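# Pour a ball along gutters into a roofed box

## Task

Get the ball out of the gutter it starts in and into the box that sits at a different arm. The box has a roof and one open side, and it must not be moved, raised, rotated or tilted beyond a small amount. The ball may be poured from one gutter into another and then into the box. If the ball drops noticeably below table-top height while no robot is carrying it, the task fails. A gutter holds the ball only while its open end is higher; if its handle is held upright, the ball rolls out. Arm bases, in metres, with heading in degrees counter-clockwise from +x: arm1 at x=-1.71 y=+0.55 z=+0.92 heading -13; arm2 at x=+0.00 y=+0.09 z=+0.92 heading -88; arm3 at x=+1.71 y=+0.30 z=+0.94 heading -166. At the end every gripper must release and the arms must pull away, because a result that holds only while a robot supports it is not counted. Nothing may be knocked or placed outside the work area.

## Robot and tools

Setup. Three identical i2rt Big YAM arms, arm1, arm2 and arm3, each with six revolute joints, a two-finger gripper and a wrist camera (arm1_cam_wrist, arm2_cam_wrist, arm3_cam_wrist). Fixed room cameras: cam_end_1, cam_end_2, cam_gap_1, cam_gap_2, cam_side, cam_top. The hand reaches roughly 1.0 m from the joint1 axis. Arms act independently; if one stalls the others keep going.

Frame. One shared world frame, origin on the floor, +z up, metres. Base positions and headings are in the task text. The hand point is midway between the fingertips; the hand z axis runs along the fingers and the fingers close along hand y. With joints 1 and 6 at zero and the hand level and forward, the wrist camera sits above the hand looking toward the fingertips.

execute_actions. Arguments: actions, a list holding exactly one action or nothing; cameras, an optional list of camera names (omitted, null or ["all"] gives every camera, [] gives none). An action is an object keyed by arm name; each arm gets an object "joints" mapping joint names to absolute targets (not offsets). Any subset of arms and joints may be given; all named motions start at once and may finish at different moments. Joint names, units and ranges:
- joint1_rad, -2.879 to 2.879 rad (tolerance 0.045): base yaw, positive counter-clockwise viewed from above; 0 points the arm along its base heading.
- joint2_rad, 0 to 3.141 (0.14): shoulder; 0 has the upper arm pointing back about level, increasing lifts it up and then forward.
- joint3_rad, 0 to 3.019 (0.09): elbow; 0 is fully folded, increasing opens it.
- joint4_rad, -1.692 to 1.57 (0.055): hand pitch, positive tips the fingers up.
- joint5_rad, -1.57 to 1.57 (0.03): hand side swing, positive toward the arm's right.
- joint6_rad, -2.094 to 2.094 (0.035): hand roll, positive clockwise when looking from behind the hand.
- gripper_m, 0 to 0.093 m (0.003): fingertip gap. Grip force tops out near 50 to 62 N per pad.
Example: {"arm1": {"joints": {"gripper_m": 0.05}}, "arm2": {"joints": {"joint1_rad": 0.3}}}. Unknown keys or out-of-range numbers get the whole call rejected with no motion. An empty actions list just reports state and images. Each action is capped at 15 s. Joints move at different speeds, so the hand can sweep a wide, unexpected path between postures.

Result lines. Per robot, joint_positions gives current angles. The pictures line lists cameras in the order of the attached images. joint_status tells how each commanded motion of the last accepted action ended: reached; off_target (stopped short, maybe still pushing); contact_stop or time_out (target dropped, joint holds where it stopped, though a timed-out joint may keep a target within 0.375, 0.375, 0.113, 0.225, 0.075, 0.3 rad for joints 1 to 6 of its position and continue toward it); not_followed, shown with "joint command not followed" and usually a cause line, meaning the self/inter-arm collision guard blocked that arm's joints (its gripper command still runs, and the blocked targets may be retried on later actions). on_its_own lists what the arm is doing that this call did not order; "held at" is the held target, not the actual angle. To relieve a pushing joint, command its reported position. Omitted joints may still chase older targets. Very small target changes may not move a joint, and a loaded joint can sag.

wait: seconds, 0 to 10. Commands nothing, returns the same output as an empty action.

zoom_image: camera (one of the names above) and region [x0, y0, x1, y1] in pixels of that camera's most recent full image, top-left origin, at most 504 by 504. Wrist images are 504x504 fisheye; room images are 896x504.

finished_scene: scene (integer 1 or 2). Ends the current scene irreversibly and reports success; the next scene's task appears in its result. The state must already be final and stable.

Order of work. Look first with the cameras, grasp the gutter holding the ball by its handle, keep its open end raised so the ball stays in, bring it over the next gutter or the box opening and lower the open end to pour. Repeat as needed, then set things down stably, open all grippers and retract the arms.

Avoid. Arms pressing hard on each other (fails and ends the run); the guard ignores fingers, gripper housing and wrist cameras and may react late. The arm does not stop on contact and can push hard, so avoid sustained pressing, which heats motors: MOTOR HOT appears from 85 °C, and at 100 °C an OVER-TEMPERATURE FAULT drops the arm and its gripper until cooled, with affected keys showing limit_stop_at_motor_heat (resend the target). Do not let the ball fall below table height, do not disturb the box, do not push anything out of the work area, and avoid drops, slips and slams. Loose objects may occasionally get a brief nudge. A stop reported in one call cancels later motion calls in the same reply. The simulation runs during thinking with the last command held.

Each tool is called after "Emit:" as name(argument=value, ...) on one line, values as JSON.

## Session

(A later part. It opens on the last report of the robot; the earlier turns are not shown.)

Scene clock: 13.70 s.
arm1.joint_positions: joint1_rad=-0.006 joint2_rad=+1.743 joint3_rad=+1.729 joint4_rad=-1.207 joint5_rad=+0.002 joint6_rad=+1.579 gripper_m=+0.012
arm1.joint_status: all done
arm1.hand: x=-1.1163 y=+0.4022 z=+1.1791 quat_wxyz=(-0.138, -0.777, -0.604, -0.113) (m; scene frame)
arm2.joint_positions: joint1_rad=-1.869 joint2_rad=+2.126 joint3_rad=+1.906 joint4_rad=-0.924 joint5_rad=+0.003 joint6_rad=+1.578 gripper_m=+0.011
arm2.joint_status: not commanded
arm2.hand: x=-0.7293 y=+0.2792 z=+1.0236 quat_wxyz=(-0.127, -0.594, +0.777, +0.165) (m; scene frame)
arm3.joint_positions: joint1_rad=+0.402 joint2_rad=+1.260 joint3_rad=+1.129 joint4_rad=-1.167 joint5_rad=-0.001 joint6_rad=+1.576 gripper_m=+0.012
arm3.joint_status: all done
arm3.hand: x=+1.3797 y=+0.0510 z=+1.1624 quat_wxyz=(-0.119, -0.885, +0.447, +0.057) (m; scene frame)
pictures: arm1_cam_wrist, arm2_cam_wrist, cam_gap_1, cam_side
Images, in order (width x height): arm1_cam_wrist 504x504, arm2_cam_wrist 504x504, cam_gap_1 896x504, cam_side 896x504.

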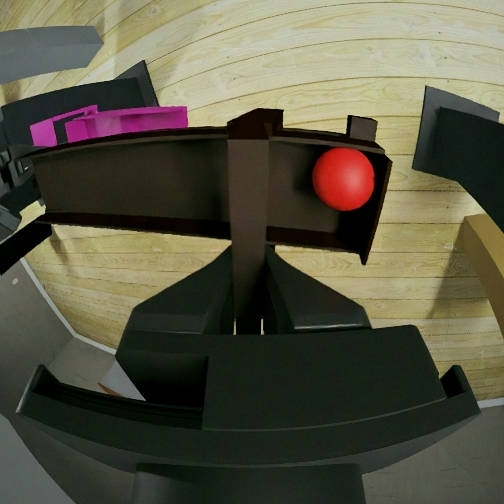

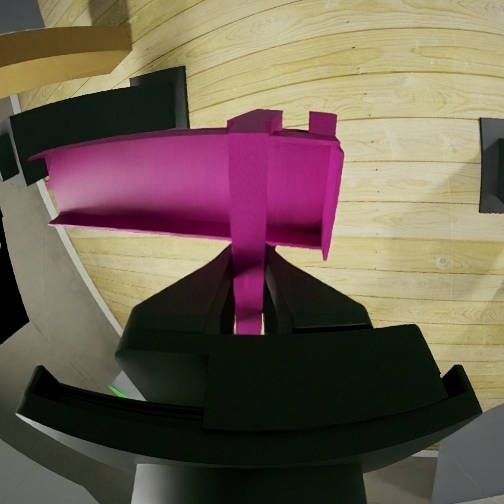

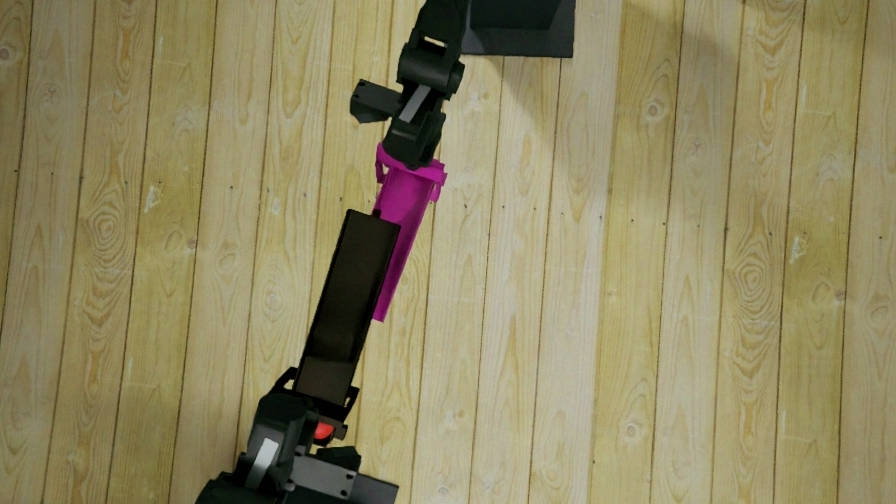

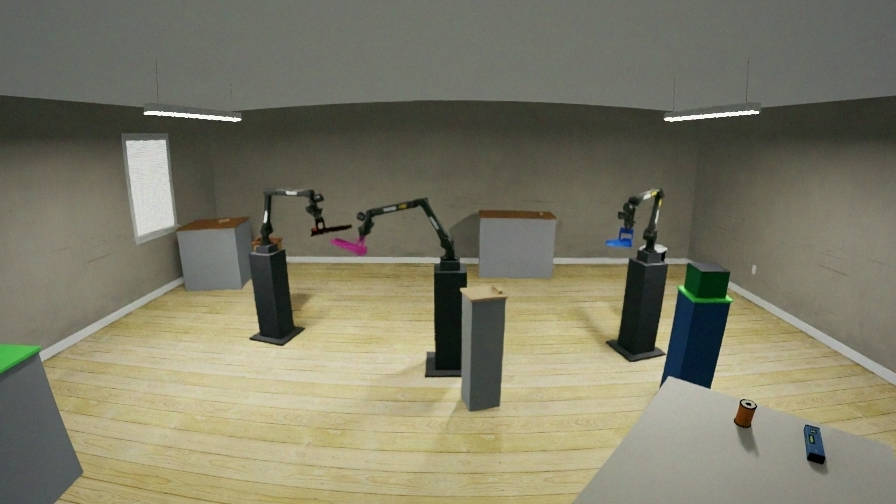

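Emit:
execute_actions(actions=[{"arm1":{"joints":{"joint1_rad":-0.034,"joint4_rad":-1.495}},"arm3":{"joints":{"joint1_rad":1.49}}}], cameras=["arm1_cam_wrist","arm2_cam_wrist","cam_gap_1"])

Emit:
wait(seconds=1)

Scene clock: 16.07 s.
arm1.joint_positions: joint1_rad=-0.028 joint2_rad=+1.743 joint3_rad=+1.729 joint4_rad=-1.485 joint5_rad=+0.003 joint6_rad=+1.579 gripper_m=+0.012
arm1.joint_status: all done
arm1.hand: x=-1.1839 y=+0.4064 z=+1.1644 quat_wxyz=(-0.031, -0.795, -0.605, -0.028) (m; scene frame)
arm2.joint_positions: joint1_rad=-1.869 joint2_rad=+2.126 joint3_rad=+1.906 joint4_rad=-0.930 joint5_rad=+0.001 joint6_rad=+1.580 gripper_m=+0.011
arm2.joint_status: not commanded
arm2.hand: x=-0.7281 y=+0.2786 z=+1.0230 quat_wxyz=(-0.126, -0.594, +0.778, +0.162) (m; scene frame)
arm3.joint_positions: joint1_rad=+1.492 joint2_rad=+1.260 joint3_rad=+1.129 joint4_rad=-1.167 joint5_rad=-0.001 joint6_rad=+1.575 gripper_m=+0.012
arm3.joint_status: all done
arm3.hand: x=+1.7791 y=-0.1113 z=+1.1650 quat_wxyz=(-0.135, -0.988, -0.077, -0.015) (m; scene frame)
pictures: arm1_cam_wrist, arm2_cam_wrist, cam_gap_1
Images, in order (width x height): arm1_cam_wrist 504x504, arm2_cam_wrist 504x504, cam_gap_1 896x504.

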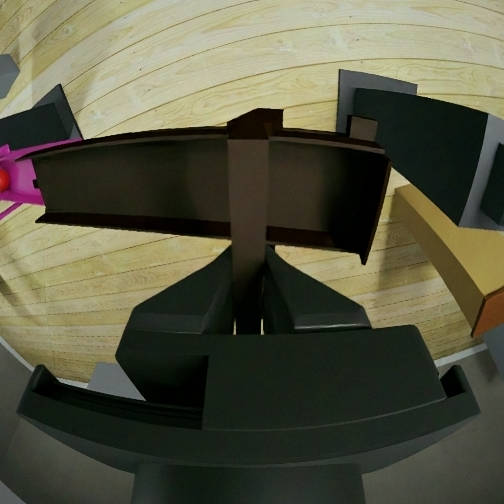

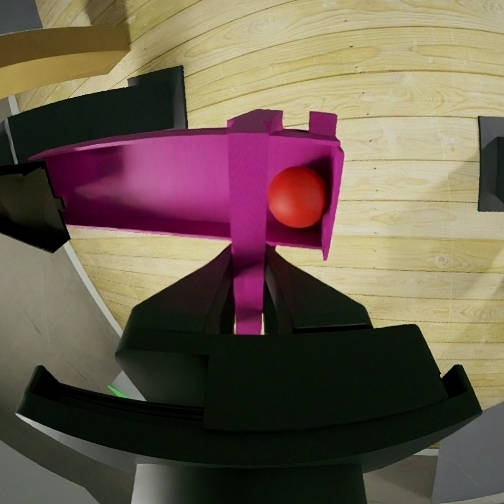

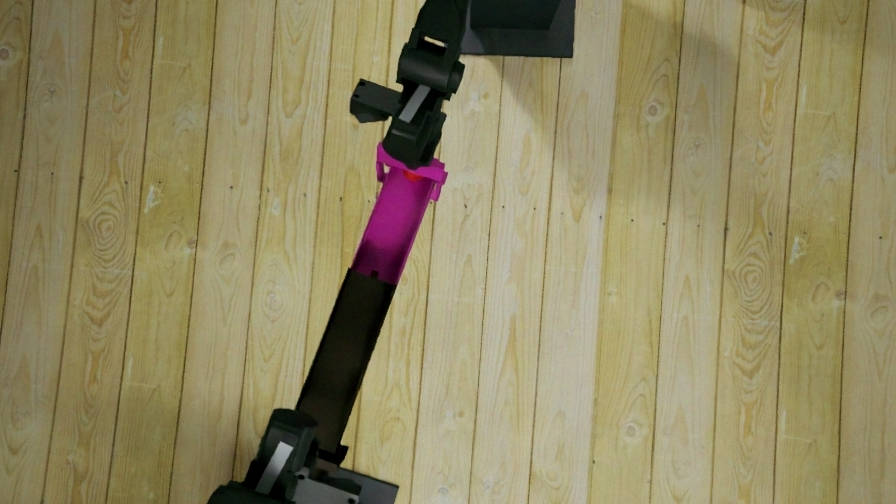

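Scene clock: 17.07 s.
arm1.joint_positions: joint1_rad=-0.028 joint2_rad=+1.743 joint3_rad=+1.729 joint4_rad=-1.485 joint5_rad=+0.003 joint6_rad=+1.579 gripper_m=+0.012
arm1.joint_status: all done
arm1.hand: x=-1.1839 y=+0.4064 z=+1.1644 quat_wxyz=(-0.031, -0.795, -0.605, -0.028) (m; scene frame)
arm2.joint_positions: joint1_rad=-1.869 joint2_rad=+2.126 joint3_rad=+1.906 joint4_rad=-0.930 joint5_rad=+0.001 joint6_rad=+1.580 gripper_m=+0.011
arm2.joint_status: not commanded
arm2.hand: x=-0.7281 y=+0.2786 z=+1.0230 quat_wxyz=(-0.126, -0.594, +0.778, +0.162) (m; scene frame)
arm3.joint_positions: joint1_rad=+1.492 joint2_rad=+1.260 joint3_rad=+1.129 joint4_rad=-1.167 joint5_rad=-0.001 joint6_rad=+1.575 gripper_m=+0.012
arm3.joint_status: all done
arm3.hand: x=+1.7791 y=-0.1113 z=+1.1650 quat_wxyz=(-0.135, -0.988, -0.077, -0.015) (m; scene frame)
wait: 1.00 s; at rest by 0.27 s
pictures: arm1_cam_wrist, arm2_cam_wrist, arm3_cam_wrist, cam_end_1, cam_end_2, cam_gap_1, cam_gap_2, cam_side, cam_top
Images, in order (width x height): arm1_cam_wrist 504x504, arm2_cam_wrist 504x504, arm3_cam_wrist 504x504, cam_end_1 896x504, cam_end_2 896x504, cam_gap_1 896x504, cam_gap_2 896x504, cam_side 896x504, cam_top 896x504.

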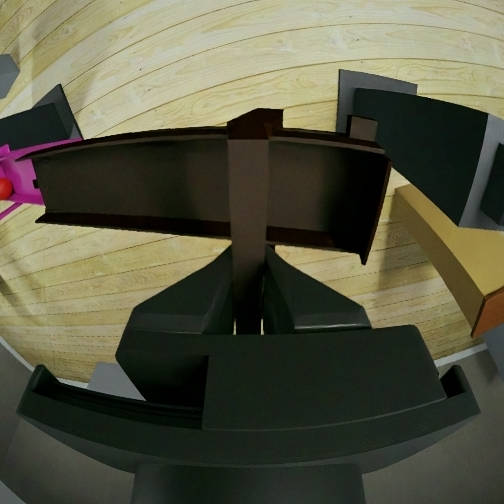

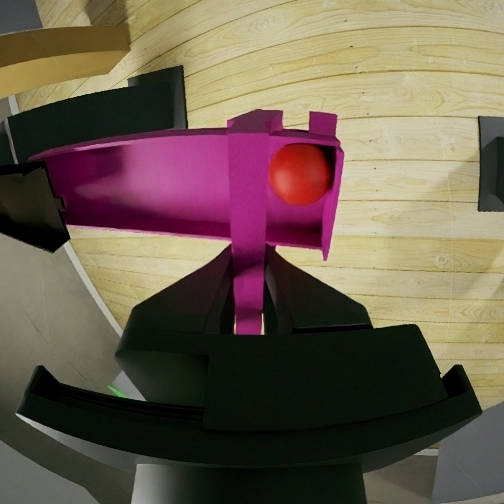

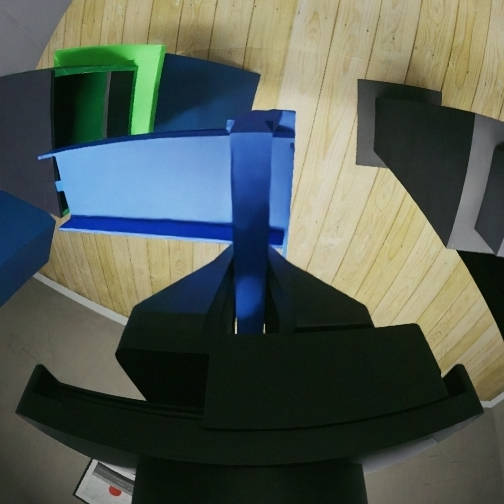

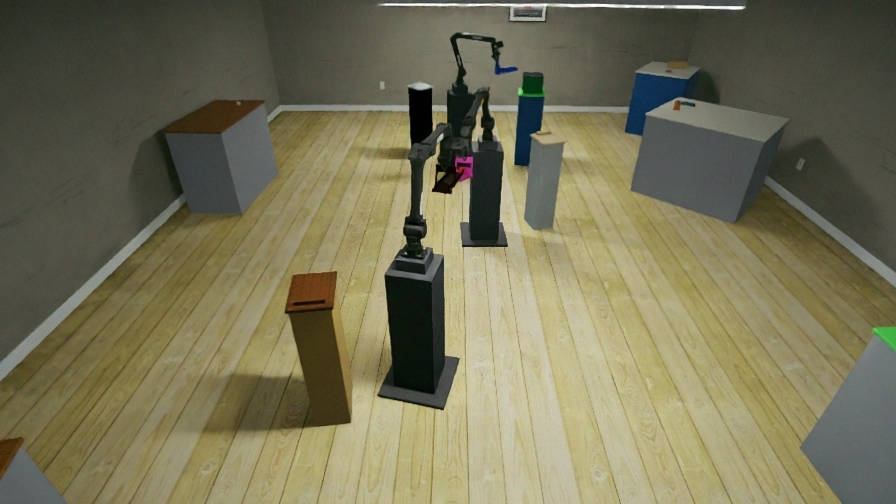

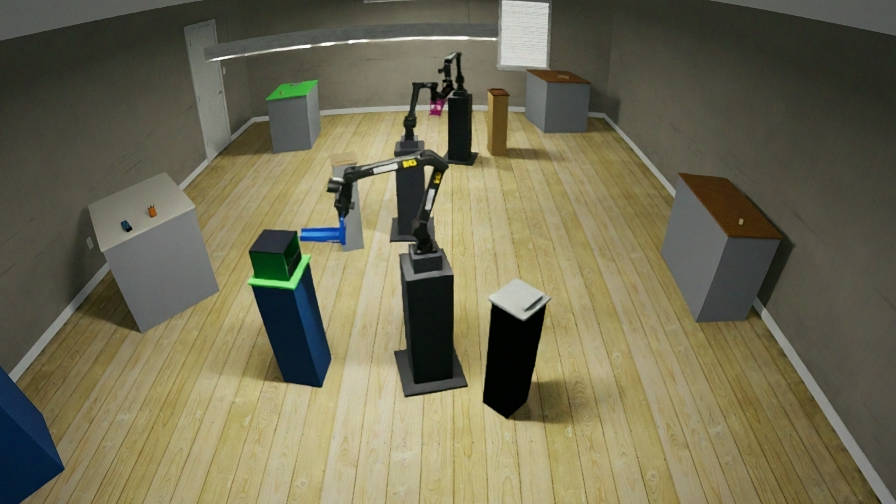

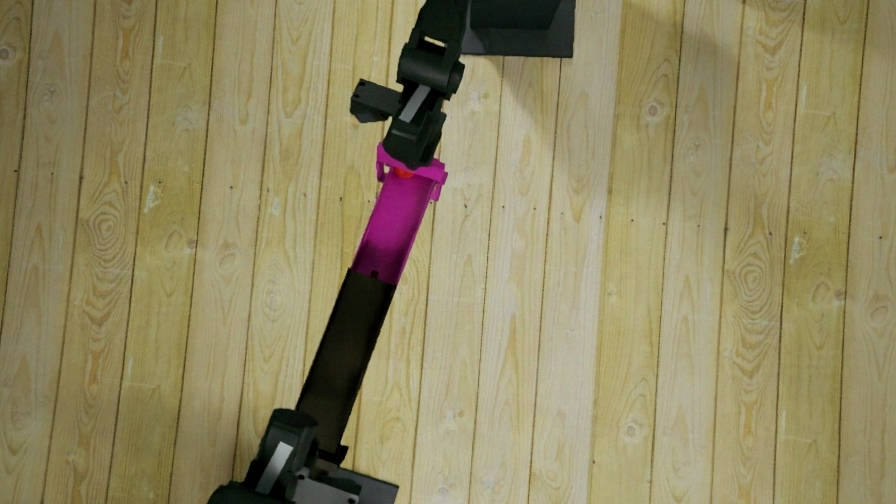

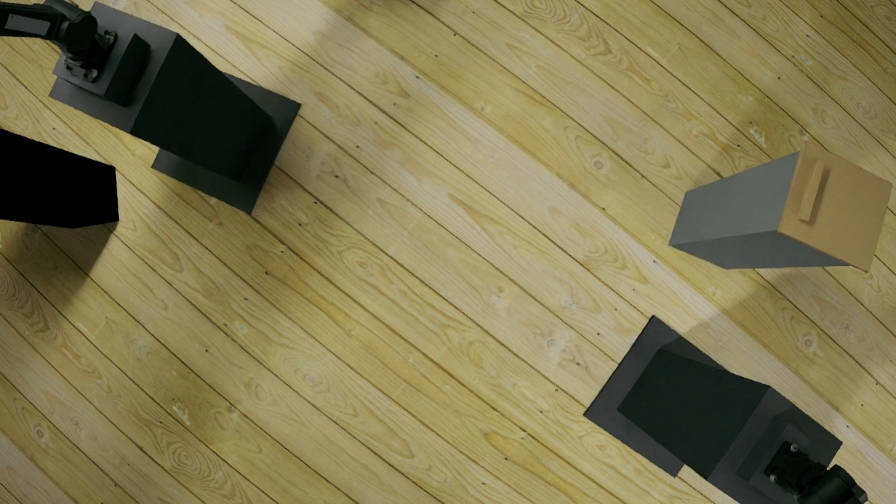

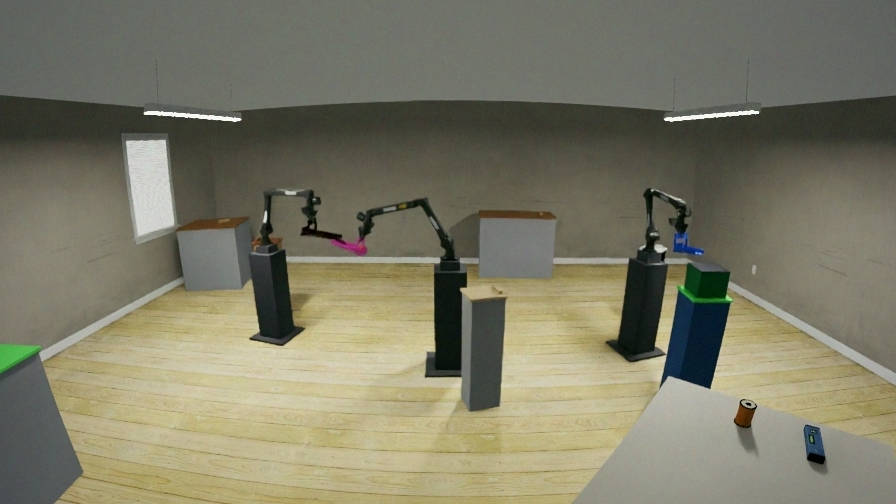

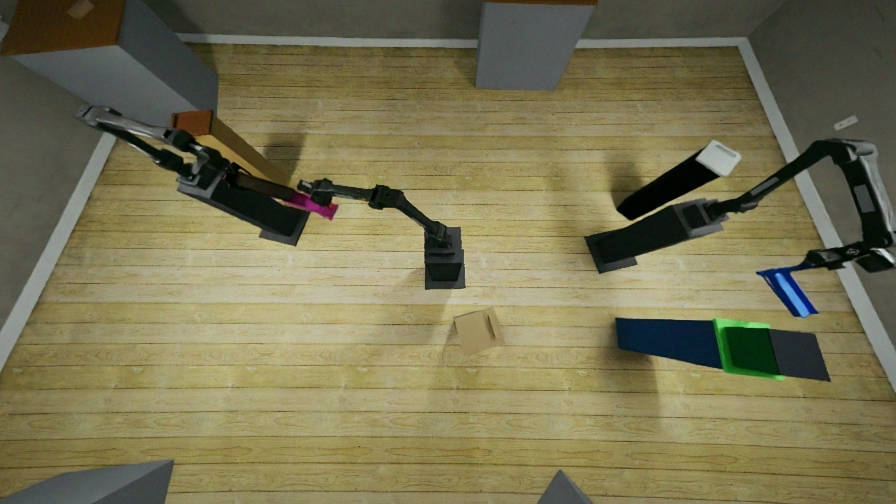

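Ball is in the pink gutter. Now let me measure the box from arm3's view.

Emit:
zoom_image(camera="arm3_cam_wrist", region=[0, 30, 240, 260])

Emit:
zoom_image(camera="cam_end_2", region=[240, 190, 370, 300])

Region (0, 30, 240, 260) of arm3_cam_wrist's 504x504 image, scaled by 2.100, with more detail than that image has; it fills the top 483 rows of this view, and the rest is white.

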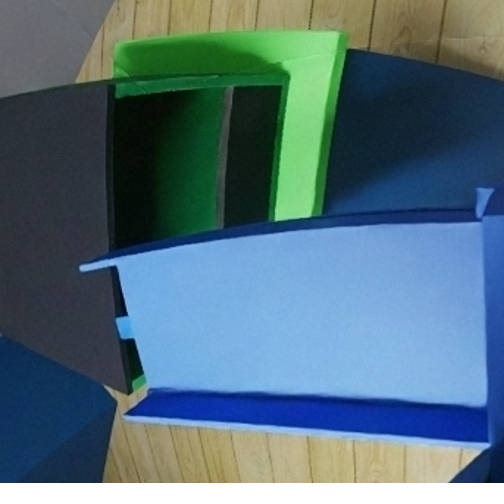

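Region (240, 190, 370, 300) of cam_end_2's 896x504 image, scaled by 3.877, with more detail than that image has; it fills the top 426 rows of this view, and the rest is white.

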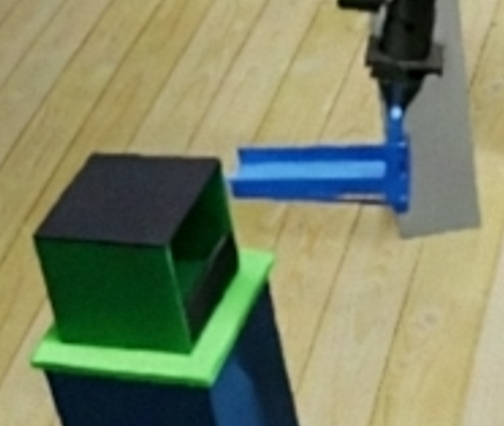

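Emit:
execute_actions(actions=[{"arm1":{"joints":{"joint1_rad":1.2,"joint2_rad":1.55,"joint6_rad":0.6}},"arm2":{"joints":{"joint1_rad":-0.6,"joint2_rad":1.73,"joint3_rad":1.74,"joint4_rad":-1.06}},"arm3":{"joints":{"joint1_rad":0.4,"joint3_rad":1.5,"joint4_rad":-0.925}}}], cameras=["arm2_cam_wrist"])

Emit:
execute_actions(actions=[{"arm1":{"joints":{"joint1_rad":2.068,"joint2_rad":1.725,"joint3_rad":1.47,"joint4_rad":-1.265,"joint5_rad":-0.242,"joint6_rad":0.12}},"arm2":{"joints":{"joint1_rad":1.655}},"arm3":{"joints":{"joint1_rad":-0.115,"joint2_rad":2.12,"joint3_rad":1.95}}}], cameras=["arm1_cam_wrist","arm2_cam_wrist","arm3_cam_wrist","cam_gap_2","cam_side"])

Scene clock: 20.40 s.
arm1.joint_positions: joint1_rad=+1.206 joint2_rad=+1.565 joint3_rad=+1.729 joint4_rad=-1.485 joint5_rad=+0.004 joint6_rad=+0.613 gripper_m=+0.012
arm1.joint_status: all done
arm1.hand: x=-1.4225 y=+0.9828 z=+1.2571 quat_wxyz=(-0.095, +0.177, -0.975, -0.089) (m; scene frame)
arm2.joint_positions: joint1_rad=-0.591 joint2_rad=+1.742 joint3_rad=+1.731 joint4_rad=-1.062 joint5_rad=-0.003 joint6_rad=+1.582 gripper_m=+0.011
arm2.joint_status: all done
arm2.hand: x=-0.3422 y=-0.4695 z=+1.1912 quat_wxyz=(-0.238, -0.931, +0.268, +0.060) (m; scene frame)
arm3.joint_positions: joint1_rad=+0.396 joint2_rad=+1.264 joint3_rad=+1.452 joint4_rad=-0.930 joint5_rad=+0.002 joint6_rad=+1.573 gripper_m=+0.012
arm3.joint_status: all done
arm3.hand: x=+1.2856 y=-0.0139 z=+1.3537 quat_wxyz=(-0.357, -0.817, +0.415, +0.180) (m; scene frame)
pictures: arm2_cam_wrist
Images, in order (width x height): arm2_cam_wrist 504x504.

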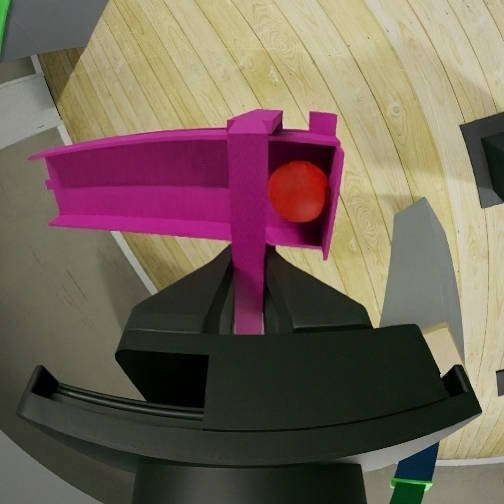

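Scene clock: 22.80 s.
arm1.joint_positions: joint1_rad=+2.078 joint2_rad=+1.727 joint3_rad=+1.455 joint4_rad=-1.272 joint5_rad=-0.240 joint6_rad=+0.134 gripper_m=+0.012
arm1.joint_status: all done
arm1.hand: x=-1.8968 y=+1.0423 z=+1.0681 quat_wxyz=(+0.087, +0.751, -0.651, -0.074) (m; scene frame)
arm2.joint_positions: joint1_rad=+1.662 joint2_rad=+1.751 joint3_rad=+1.731 joint4_rad=-1.062 joint5_rad=-0.003 joint6_rad=+1.582 gripper_m=+0.011
arm2.joint_status: all done
arm2.hand: x=+0.6464 y=+0.1742 z=+1.1899 quat_wxyz=(-0.160, -0.642, -0.727, -0.185) (m; scene frame)
arm3.joint_positions: joint1_rad=-0.111 joint2_rad=+2.136 joint3_rad=+1.897 joint4_rad=-0.931 joint5_rad=+0.002 joint6_rad=+1.573 gripper_m=+0.012
arm3.joint_status: all done
arm3.hand: x=+0.9713 y=+0.2049 z=+1.0316 quat_wxyz=(-0.146, -0.736, +0.649, +0.130) (m; scene frame)
pictures: arm1_cam_wrist, arm2_cam_wrist, arm3_cam_wrist, cam_gap_2, cam_side
Images, in order (width x height): arm1_cam_wrist 504x504, arm2_cam_wrist 504x504, arm3_cam_wrist 504x504, cam_gap_2 896x504, cam_side 896x504.

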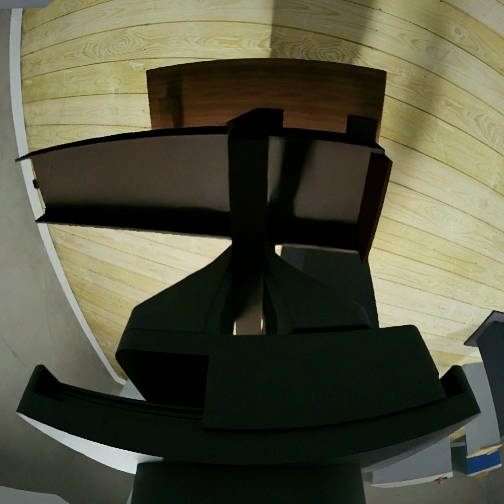

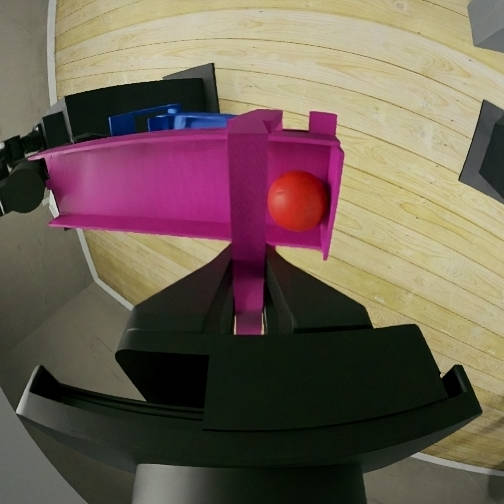

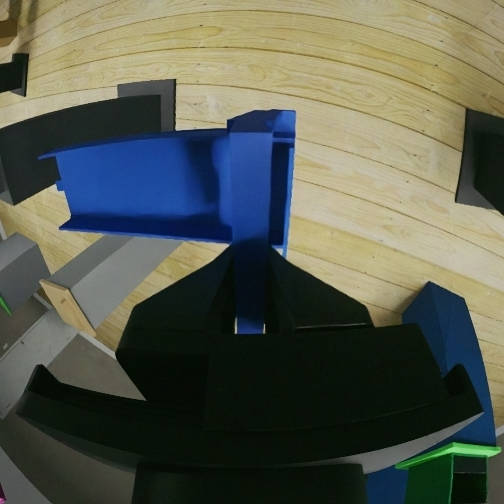

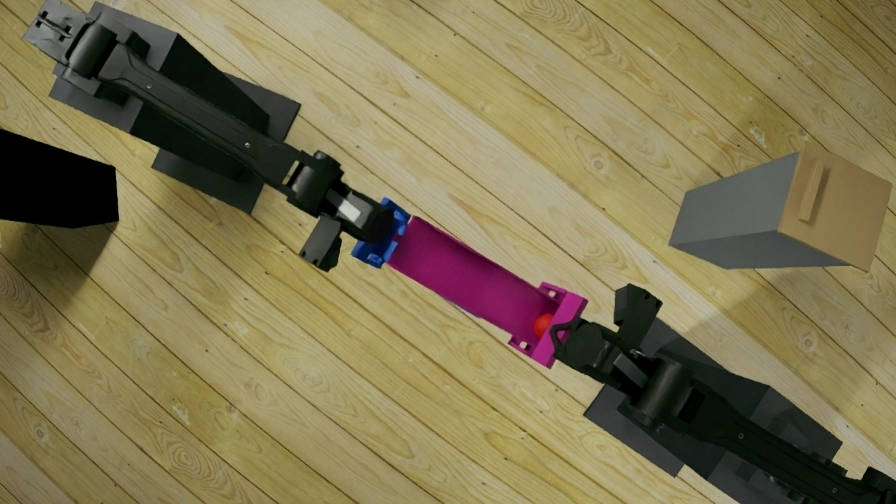

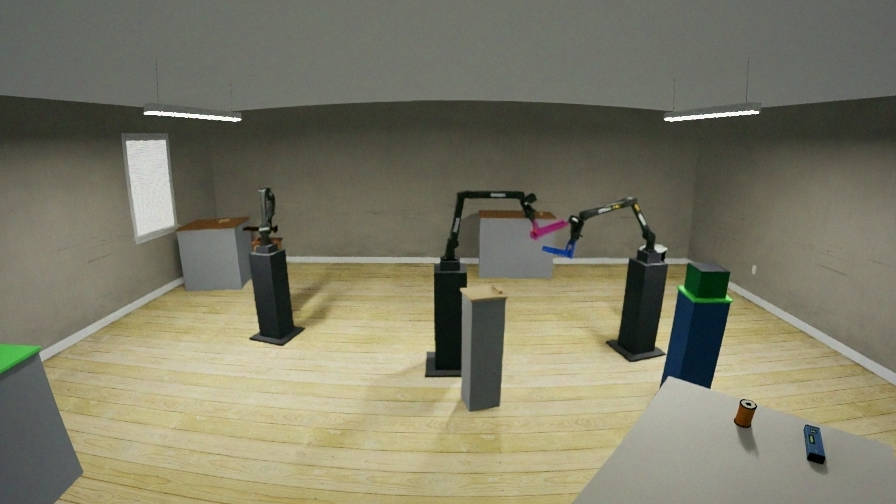

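Emit:
execute_actions(actions=[{"arm1":{"joints":{"joint1_rad":2.06,"joint2_rad":1.783,"joint3_rad":1.322,"joint4_rad":-1.04}},"arm2":{"joints":{"joint1_rad":1.642,"joint4_rad":-1.49}}}], cameras=["arm2_cam_wrist","arm3_cam_wrist","cam_gap_2"])

Scene clock: 24.13 s.
arm1.joint_positions: joint1_rad=+2.070 joint2_rad=+1.794 joint3_rad=+1.317 joint4_rad=-1.055 joint5_rad=-0.239 joint6_rad=+0.133 gripper_m=+0.012
arm1.joint_status: all done
arm1.hand: x=-1.8912 y=+1.0430 z=+0.9868 quat_wxyz=(+0.082, +0.749, -0.652, -0.079) (m; scene frame)
arm2.joint_positions: joint1_rad=+1.651 joint2_rad=+1.751 joint3_rad=+1.731 joint4_rad=-1.484 joint5_rad=-0.003 joint6_rad=+1.582 gripper_m=+0.011
arm2.joint_status: all done
arm2.hand: x=+0.5490 y=+0.1549 z=+1.1612 quat_wxyz=(-0.024, -0.666, -0.745, -0.027) (m; scene frame)
arm3.joint_positions: joint1_rad=-0.111 joint2_rad=+2.136 joint3_rad=+1.897 joint4_rad=-0.931 joint5_rad=+0.002 joint6_rad=+1.573 gripper_m=+0.012
arm3.joint_status: not commanded
arm3.hand: x=+0.9713 y=+0.2049 z=+1.0316 quat_wxyz=(-0.146, -0.736, +0.649, +0.130) (m; scene frame)
pictures: arm2_cam_wrist, arm3_cam_wrist, cam_gap_2
Images, in order (width x height): arm2_cam_wrist 504x504, arm3_cam_wrist 504x504, cam_gap_2 896x504.

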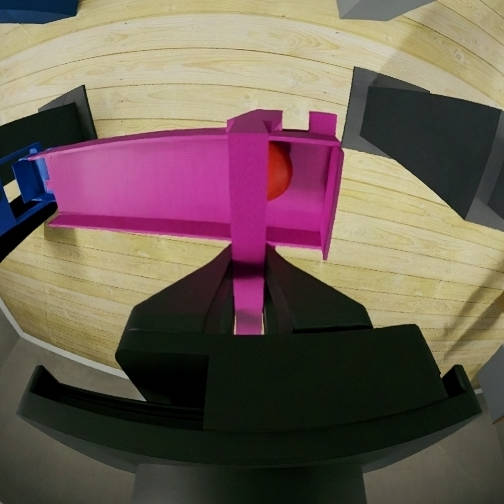

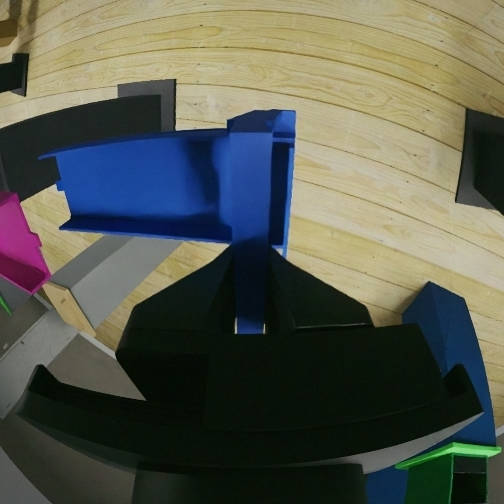

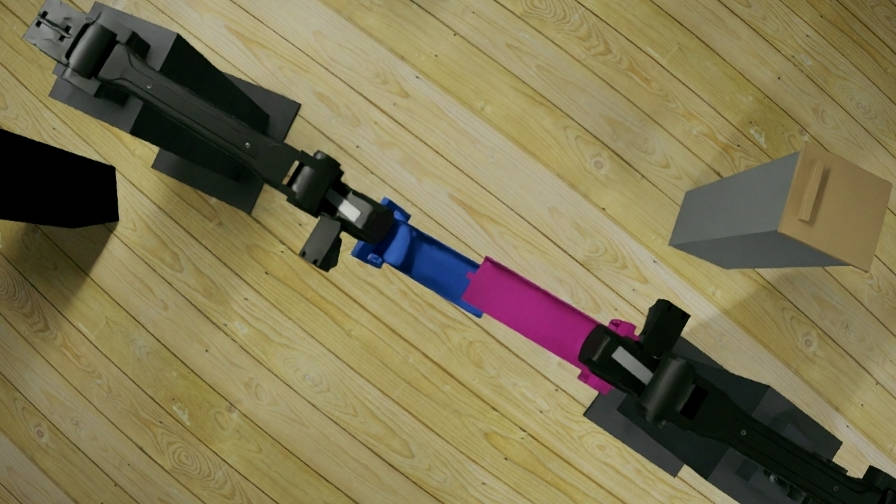

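Emit:
execute_actions(actions=[{"arm1":{"joints":{"gripper_m":0.06}}}], cameras=["arm2_cam_wrist","arm3_cam_wrist","cam_gap_2"])

Scene clock: 24.80 s.
arm1.joint_positions: joint1_rad=+2.070 joint2_rad=+1.787 joint3_rad=+1.317 joint4_rad=-1.055 joint5_rad=-0.239 joint6_rad=+0.133 gripper_m=+0.060
arm1.joint_status: all done
arm1.hand: x=-1.8913 y=+1.0434 z=+0.9902 quat_wxyz=(+0.080, +0.749, -0.652, -0.082) (m; scene frame)
arm2.joint_positions: joint1_rad=+1.651 joint2_rad=+1.751 joint3_rad=+1.731 joint4_rad=-1.486 joint5_rad=-0.003 joint6_rad=+1.582 gripper_m=+0.011
arm2.joint_status: not commanded
arm2.hand: x=+0.5485 y=+0.1548 z=+1.1612 quat_wxyz=(-0.023, -0.666, -0.745, -0.026) (m; scene frame)
arm3.joint_positions: joint1_rad=-0.111 joint2_rad=+2.136 joint3_rad=+1.897 joint4_rad=-0.931 joint5_rad=+0.002 joint6_rad=+1.573 gripper_m=+0.012
arm3.joint_status: not commanded
arm3.hand: x=+0.9713 y=+0.2049 z=+1.0316 quat_wxyz=(-0.146, -0.736, +0.649, +0.130) (m; scene frame)
pictures: arm2_cam_wrist, arm3_cam_wrist, cam_gap_2
Images, in order (width x height): arm2_cam_wrist 504x504, arm3_cam_wrist 504x504, cam_gap_2 896x504.

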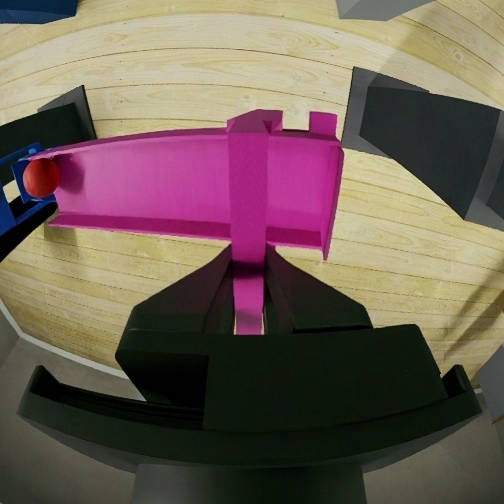

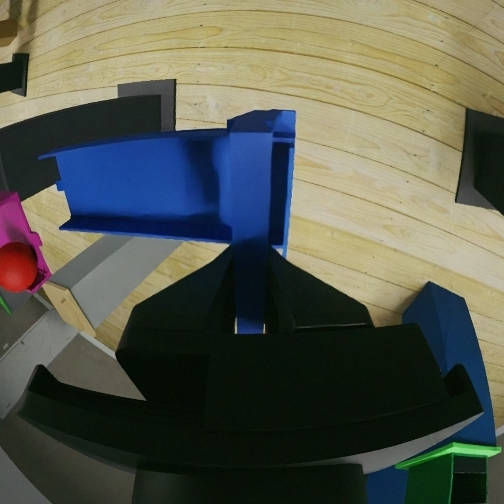

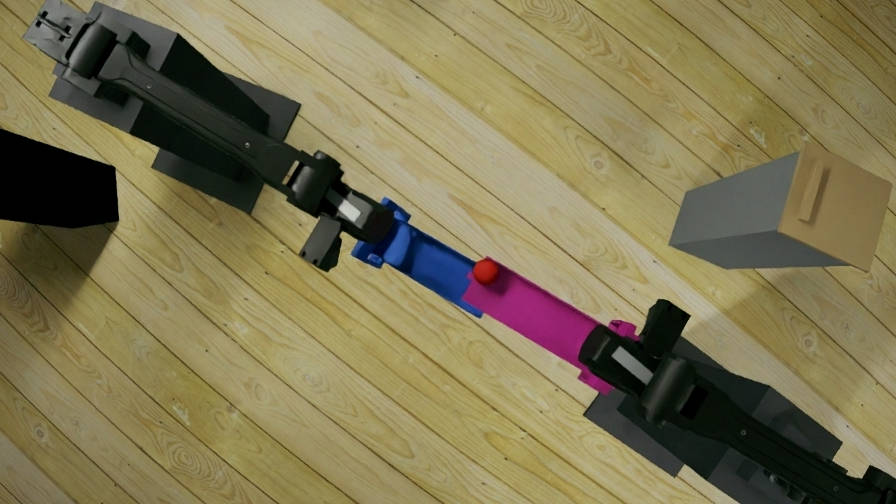

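Emit:
execute_actions(actions=[], cameras=["arm3_cam_wrist","cam_gap_2"])

Scene clock: 25.50 s.
arm1.joint_positions: joint1_rad=+2.070 joint2_rad=+1.787 joint3_rad=+1.317 joint4_rad=-1.055 joint5_rad=-0.239 joint6_rad=+0.133 gripper_m=+0.060
arm1.joint_status: all done
arm1.hand: x=-1.8913 y=+1.0434 z=+0.9902 quat_wxyz=(+0.080, +0.749, -0.652, -0.082) (m; scene frame)
arm2.joint_positions: joint1_rad=+1.651 joint2_rad=+1.751 joint3_rad=+1.731 joint4_rad=-1.487 joint5_rad=-0.003 joint6_rad=+1.582 gripper_m=+0.011
arm2.joint_status: not commanded
arm2.hand: x=+0.5484 y=+0.1548 z=+1.1612 quat_wxyz=(-0.023, -0.666, -0.745, -0.026) (m; scene frame)
arm3.joint_positions: joint1_rad=-0.111 joint2_rad=+2.136 joint3_rad=+1.897 joint4_rad=-0.933 joint5_rad=+0.001 joint6_rad=+1.571 gripper_m=+0.012
arm3.joint_status: not commanded
arm3.hand: x=+0.9716 y=+0.2047 z=+1.0315 quat_wxyz=(-0.145, -0.736, +0.648, +0.129) (m; scene frame)
pictures: arm3_cam_wrist, cam_gap_2
Images, in order (width x height): arm3_cam_wrist 504x504, cam_gap_2 896x504.

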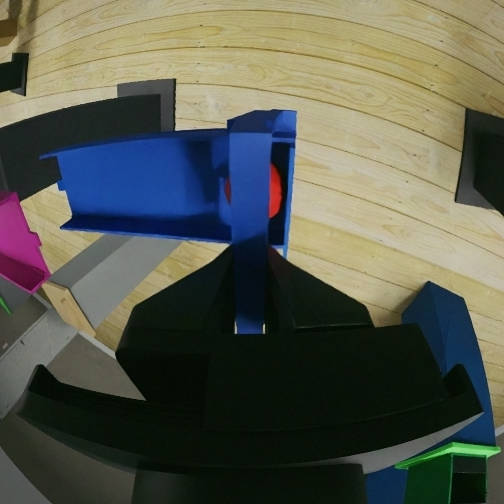

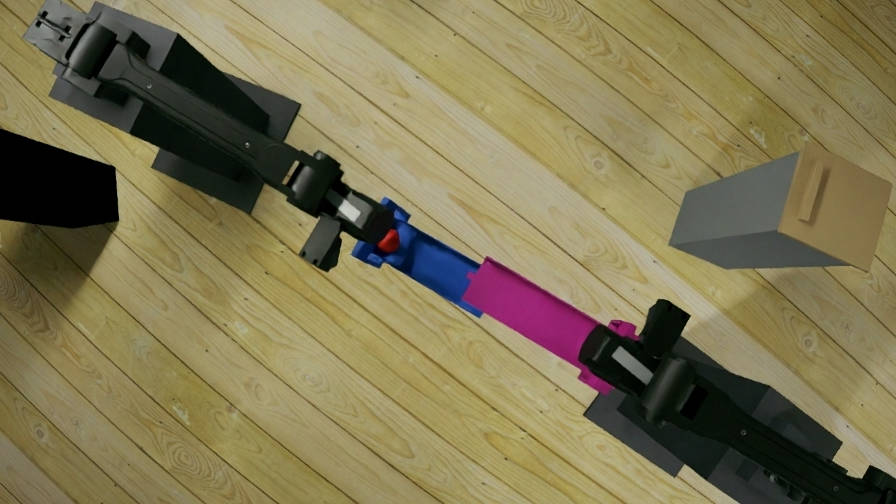

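Emit:
execute_actions(actions=[{"arm1":{"joints":{"joint2_rad":1.35,"gripper_m":0.07}},"arm2":{"joints":{"joint1_rad":0.19,"joint2_rad":1.62,"joint5_rad":-0.24,"joint6_rad":-0.055}},"arm3":{"joints":{"joint1_rad":1.43,"joint2_rad":1.34,"joint3_rad":1.27,"joint4_rad":-0.87}}}], cameras=["arm3_cam_wrist","cam_end_2"])

Scene clock: 27.80 s.
arm1.joint_positions: joint1_rad=+2.070 joint2_rad=+1.341 joint3_rad=+1.317 joint4_rad=-1.054 joint5_rad=-0.240 joint6_rad=+0.133 gripper_m=+0.070
arm1.joint_status: all done
arm1.hand: x=-1.8881 y=+1.0194 z=+1.2112 quat_wxyz=(-0.043, +0.745, -0.611, -0.263) (m; scene frame)
arm2.joint_positions: joint1_rad=+0.184 joint2_rad=+1.635 joint3_rad=+1.731 joint4_rad=-1.487 joint5_rad=-0.233 joint6_rad=-0.048 gripper_m=+0.011
arm2.joint_status: all done
arm2.hand: x=+0.1563 y=-0.4274 z=+1.2262 quat_wxyz=(-0.146, -0.589, -0.794, -0.032) (m; scene frame)
arm3.joint_positions: joint1_rad=+1.437 joint2_rad=+1.345 joint3_rad=+1.273 joint4_rad=-0.876 joint5_rad=-0.004 joint6_rad=+1.571 gripper_m=+0.012
arm3.joint_status: all done
arm3.hand: x=+1.7682 y=-0.2257 z=+1.2268 quat_wxyz=(-0.305, -0.951, -0.049, -0.022) (m; scene frame)
pictures: arm3_cam_wrist, cam_end_2
Images, in order (width x height): arm3_cam_wrist 504x504, cam_end_2 896x504.

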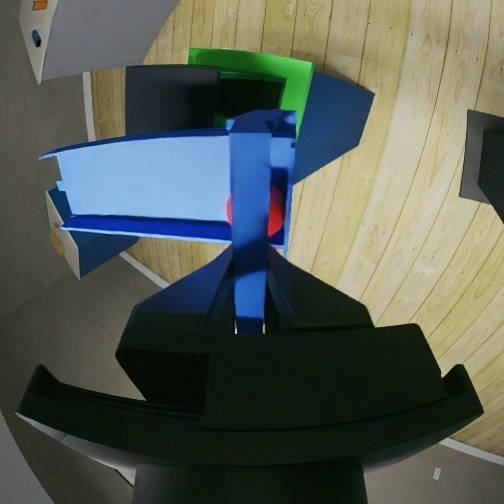

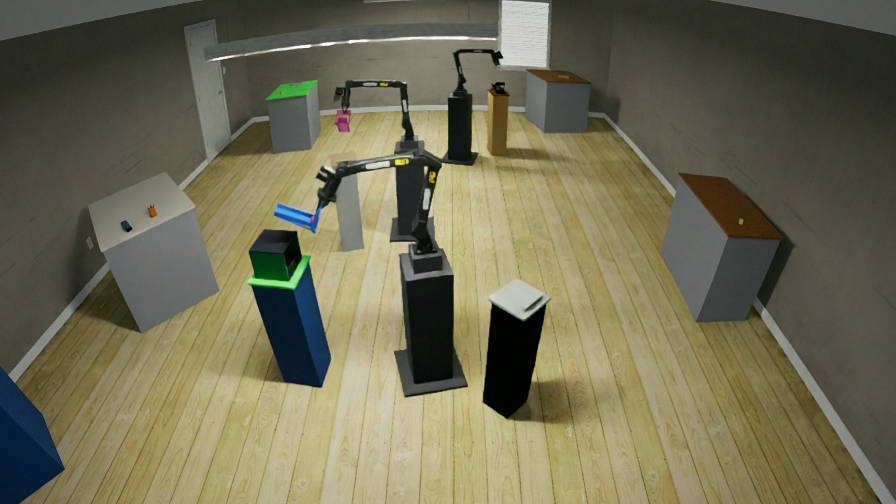

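Emit:
zoom_image(camera="arm3_cam_wrist", region=[110, 30, 330, 150])

Emit:
execute_actions(actions=[{"arm2":{"joints":{"joint2_rad":1.86,"joint3_rad":1.65,"joint4_rad":-1.33}},"arm3":{"joints":{"joint4_rad":-1.21}}}], cameras=["arm3_cam_wrist","cam_end_2","cam_end_1"])

Emit:
zoom_image(camera="arm3_cam_wrist", region=[0, 30, 240, 260])

Emit:
zoom_image(camera="cam_end_2", region=[240, 190, 370, 300])

Emit:
zoom_image(camera="cam_end_1", region=[480, 40, 560, 110])

Region (110, 30, 330, 150) of arm3_cam_wrist's 504x504 image, scaled by 2.291, with more detail than that image has; it fills the top 275 rows of this view, and the rest is white.

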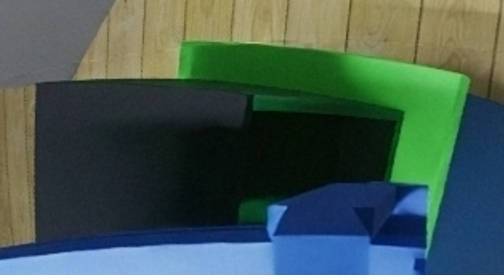

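Scene clock: 29.20 s.
arm1.joint_positions: joint1_rad=+2.070 joint2_rad=+1.341 joint3_rad=+1.317 joint4_rad=-1.054 joint5_rad=-0.240 joint6_rad=+0.133 gripper_m=+0.070
arm1.joint_status: not commanded
arm1.hand: x=-1.8881 y=+1.0194 z=+1.2112 quat_wxyz=(-0.043, +0.745, -0.611, -0.263) (m; scene frame)
arm2.joint_positions: joint1_rad=+0.184 joint2_rad=+1.890 joint3_rad=+1.628 joint4_rad=-1.336 joint5_rad=-0.233 joint6_rad=-0.049 gripper_m=+0.011
arm2.joint_status: all done
arm2.hand: x=+0.1643 y=-0.4576 z=+1.0518 quat_wxyz=(-0.068, -0.600, -0.791, -0.098) (m; scene frame)
arm3.joint_positions: joint1_rad=+1.437 joint2_rad=+1.345 joint3_rad=+1.273 joint4_rad=-1.208 joint5_rad=-0.004 joint6_rad=+1.571 gripper_m=+0.012
arm3.joint_status: all done
arm3.hand: x=+1.7608 y=-0.1532 z=+1.1912 quat_wxyz=(-0.144, -0.988, -0.051, -0.013) (m; scene frame)
pictures: arm3_cam_wrist, cam_end_1, cam_end_2
Images, in order (width x height): arm3_cam_wrist 504x504, cam_end_1 896x504, cam_end_2 896x504.

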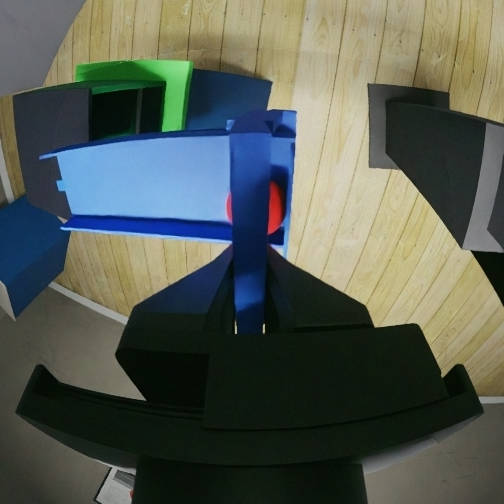

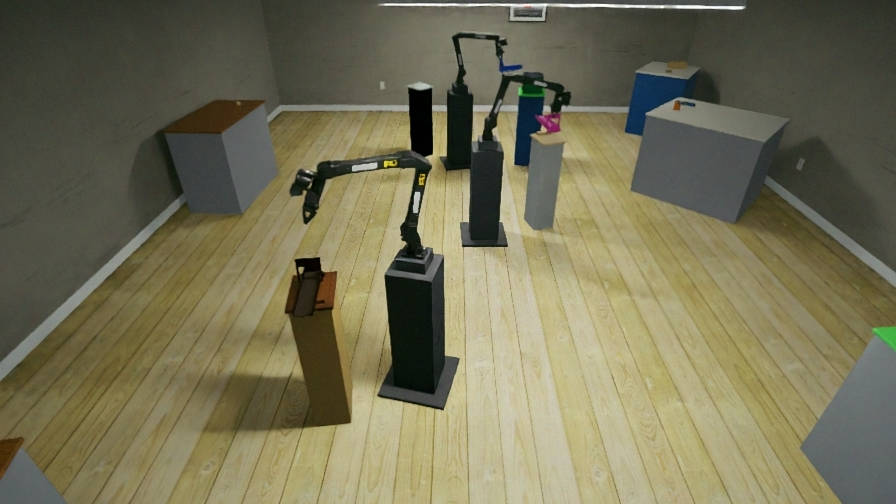

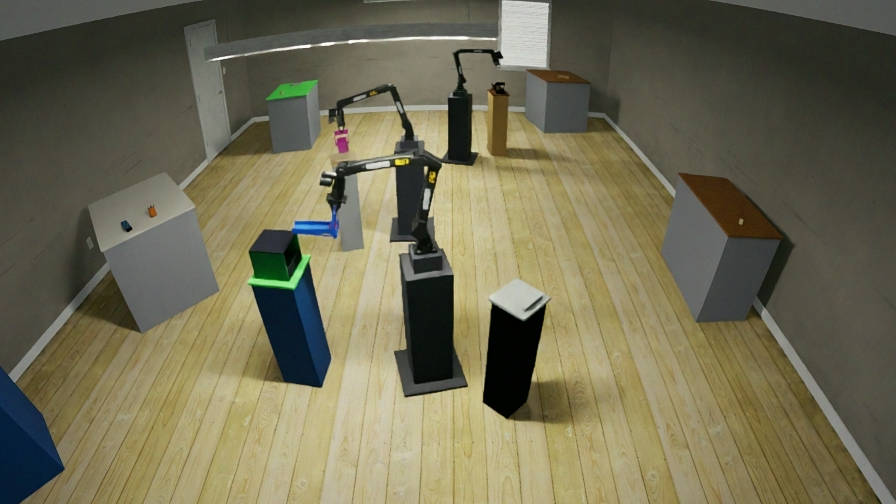

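Region (0, 30, 240, 260) of arm3_cam_wrist's 504x504 image, scaled by 2.100, with more detail than that image has; it fills the top 483 rows of this view, and the rest is white.

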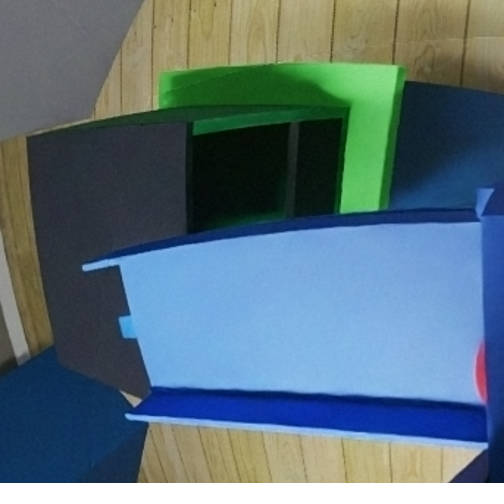

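Region (240, 190, 370, 300) of cam_end_2's 896x504 image, scaled by 3.877, with more detail than that image has; it fills the top 426 rows of this view, and the rest is white.

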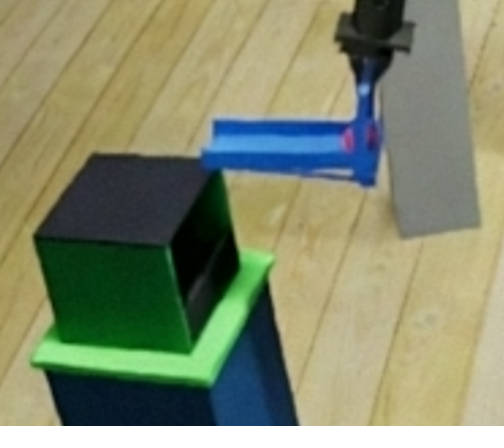

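Region (480, 40, 560, 110) of cam_end_1's 896x504 image, scaled by 6.300, with more detail than that image has; it fills the top 441 rows of this view, and the rest is white.

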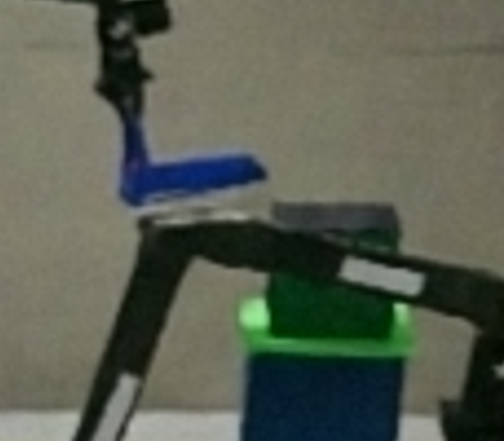

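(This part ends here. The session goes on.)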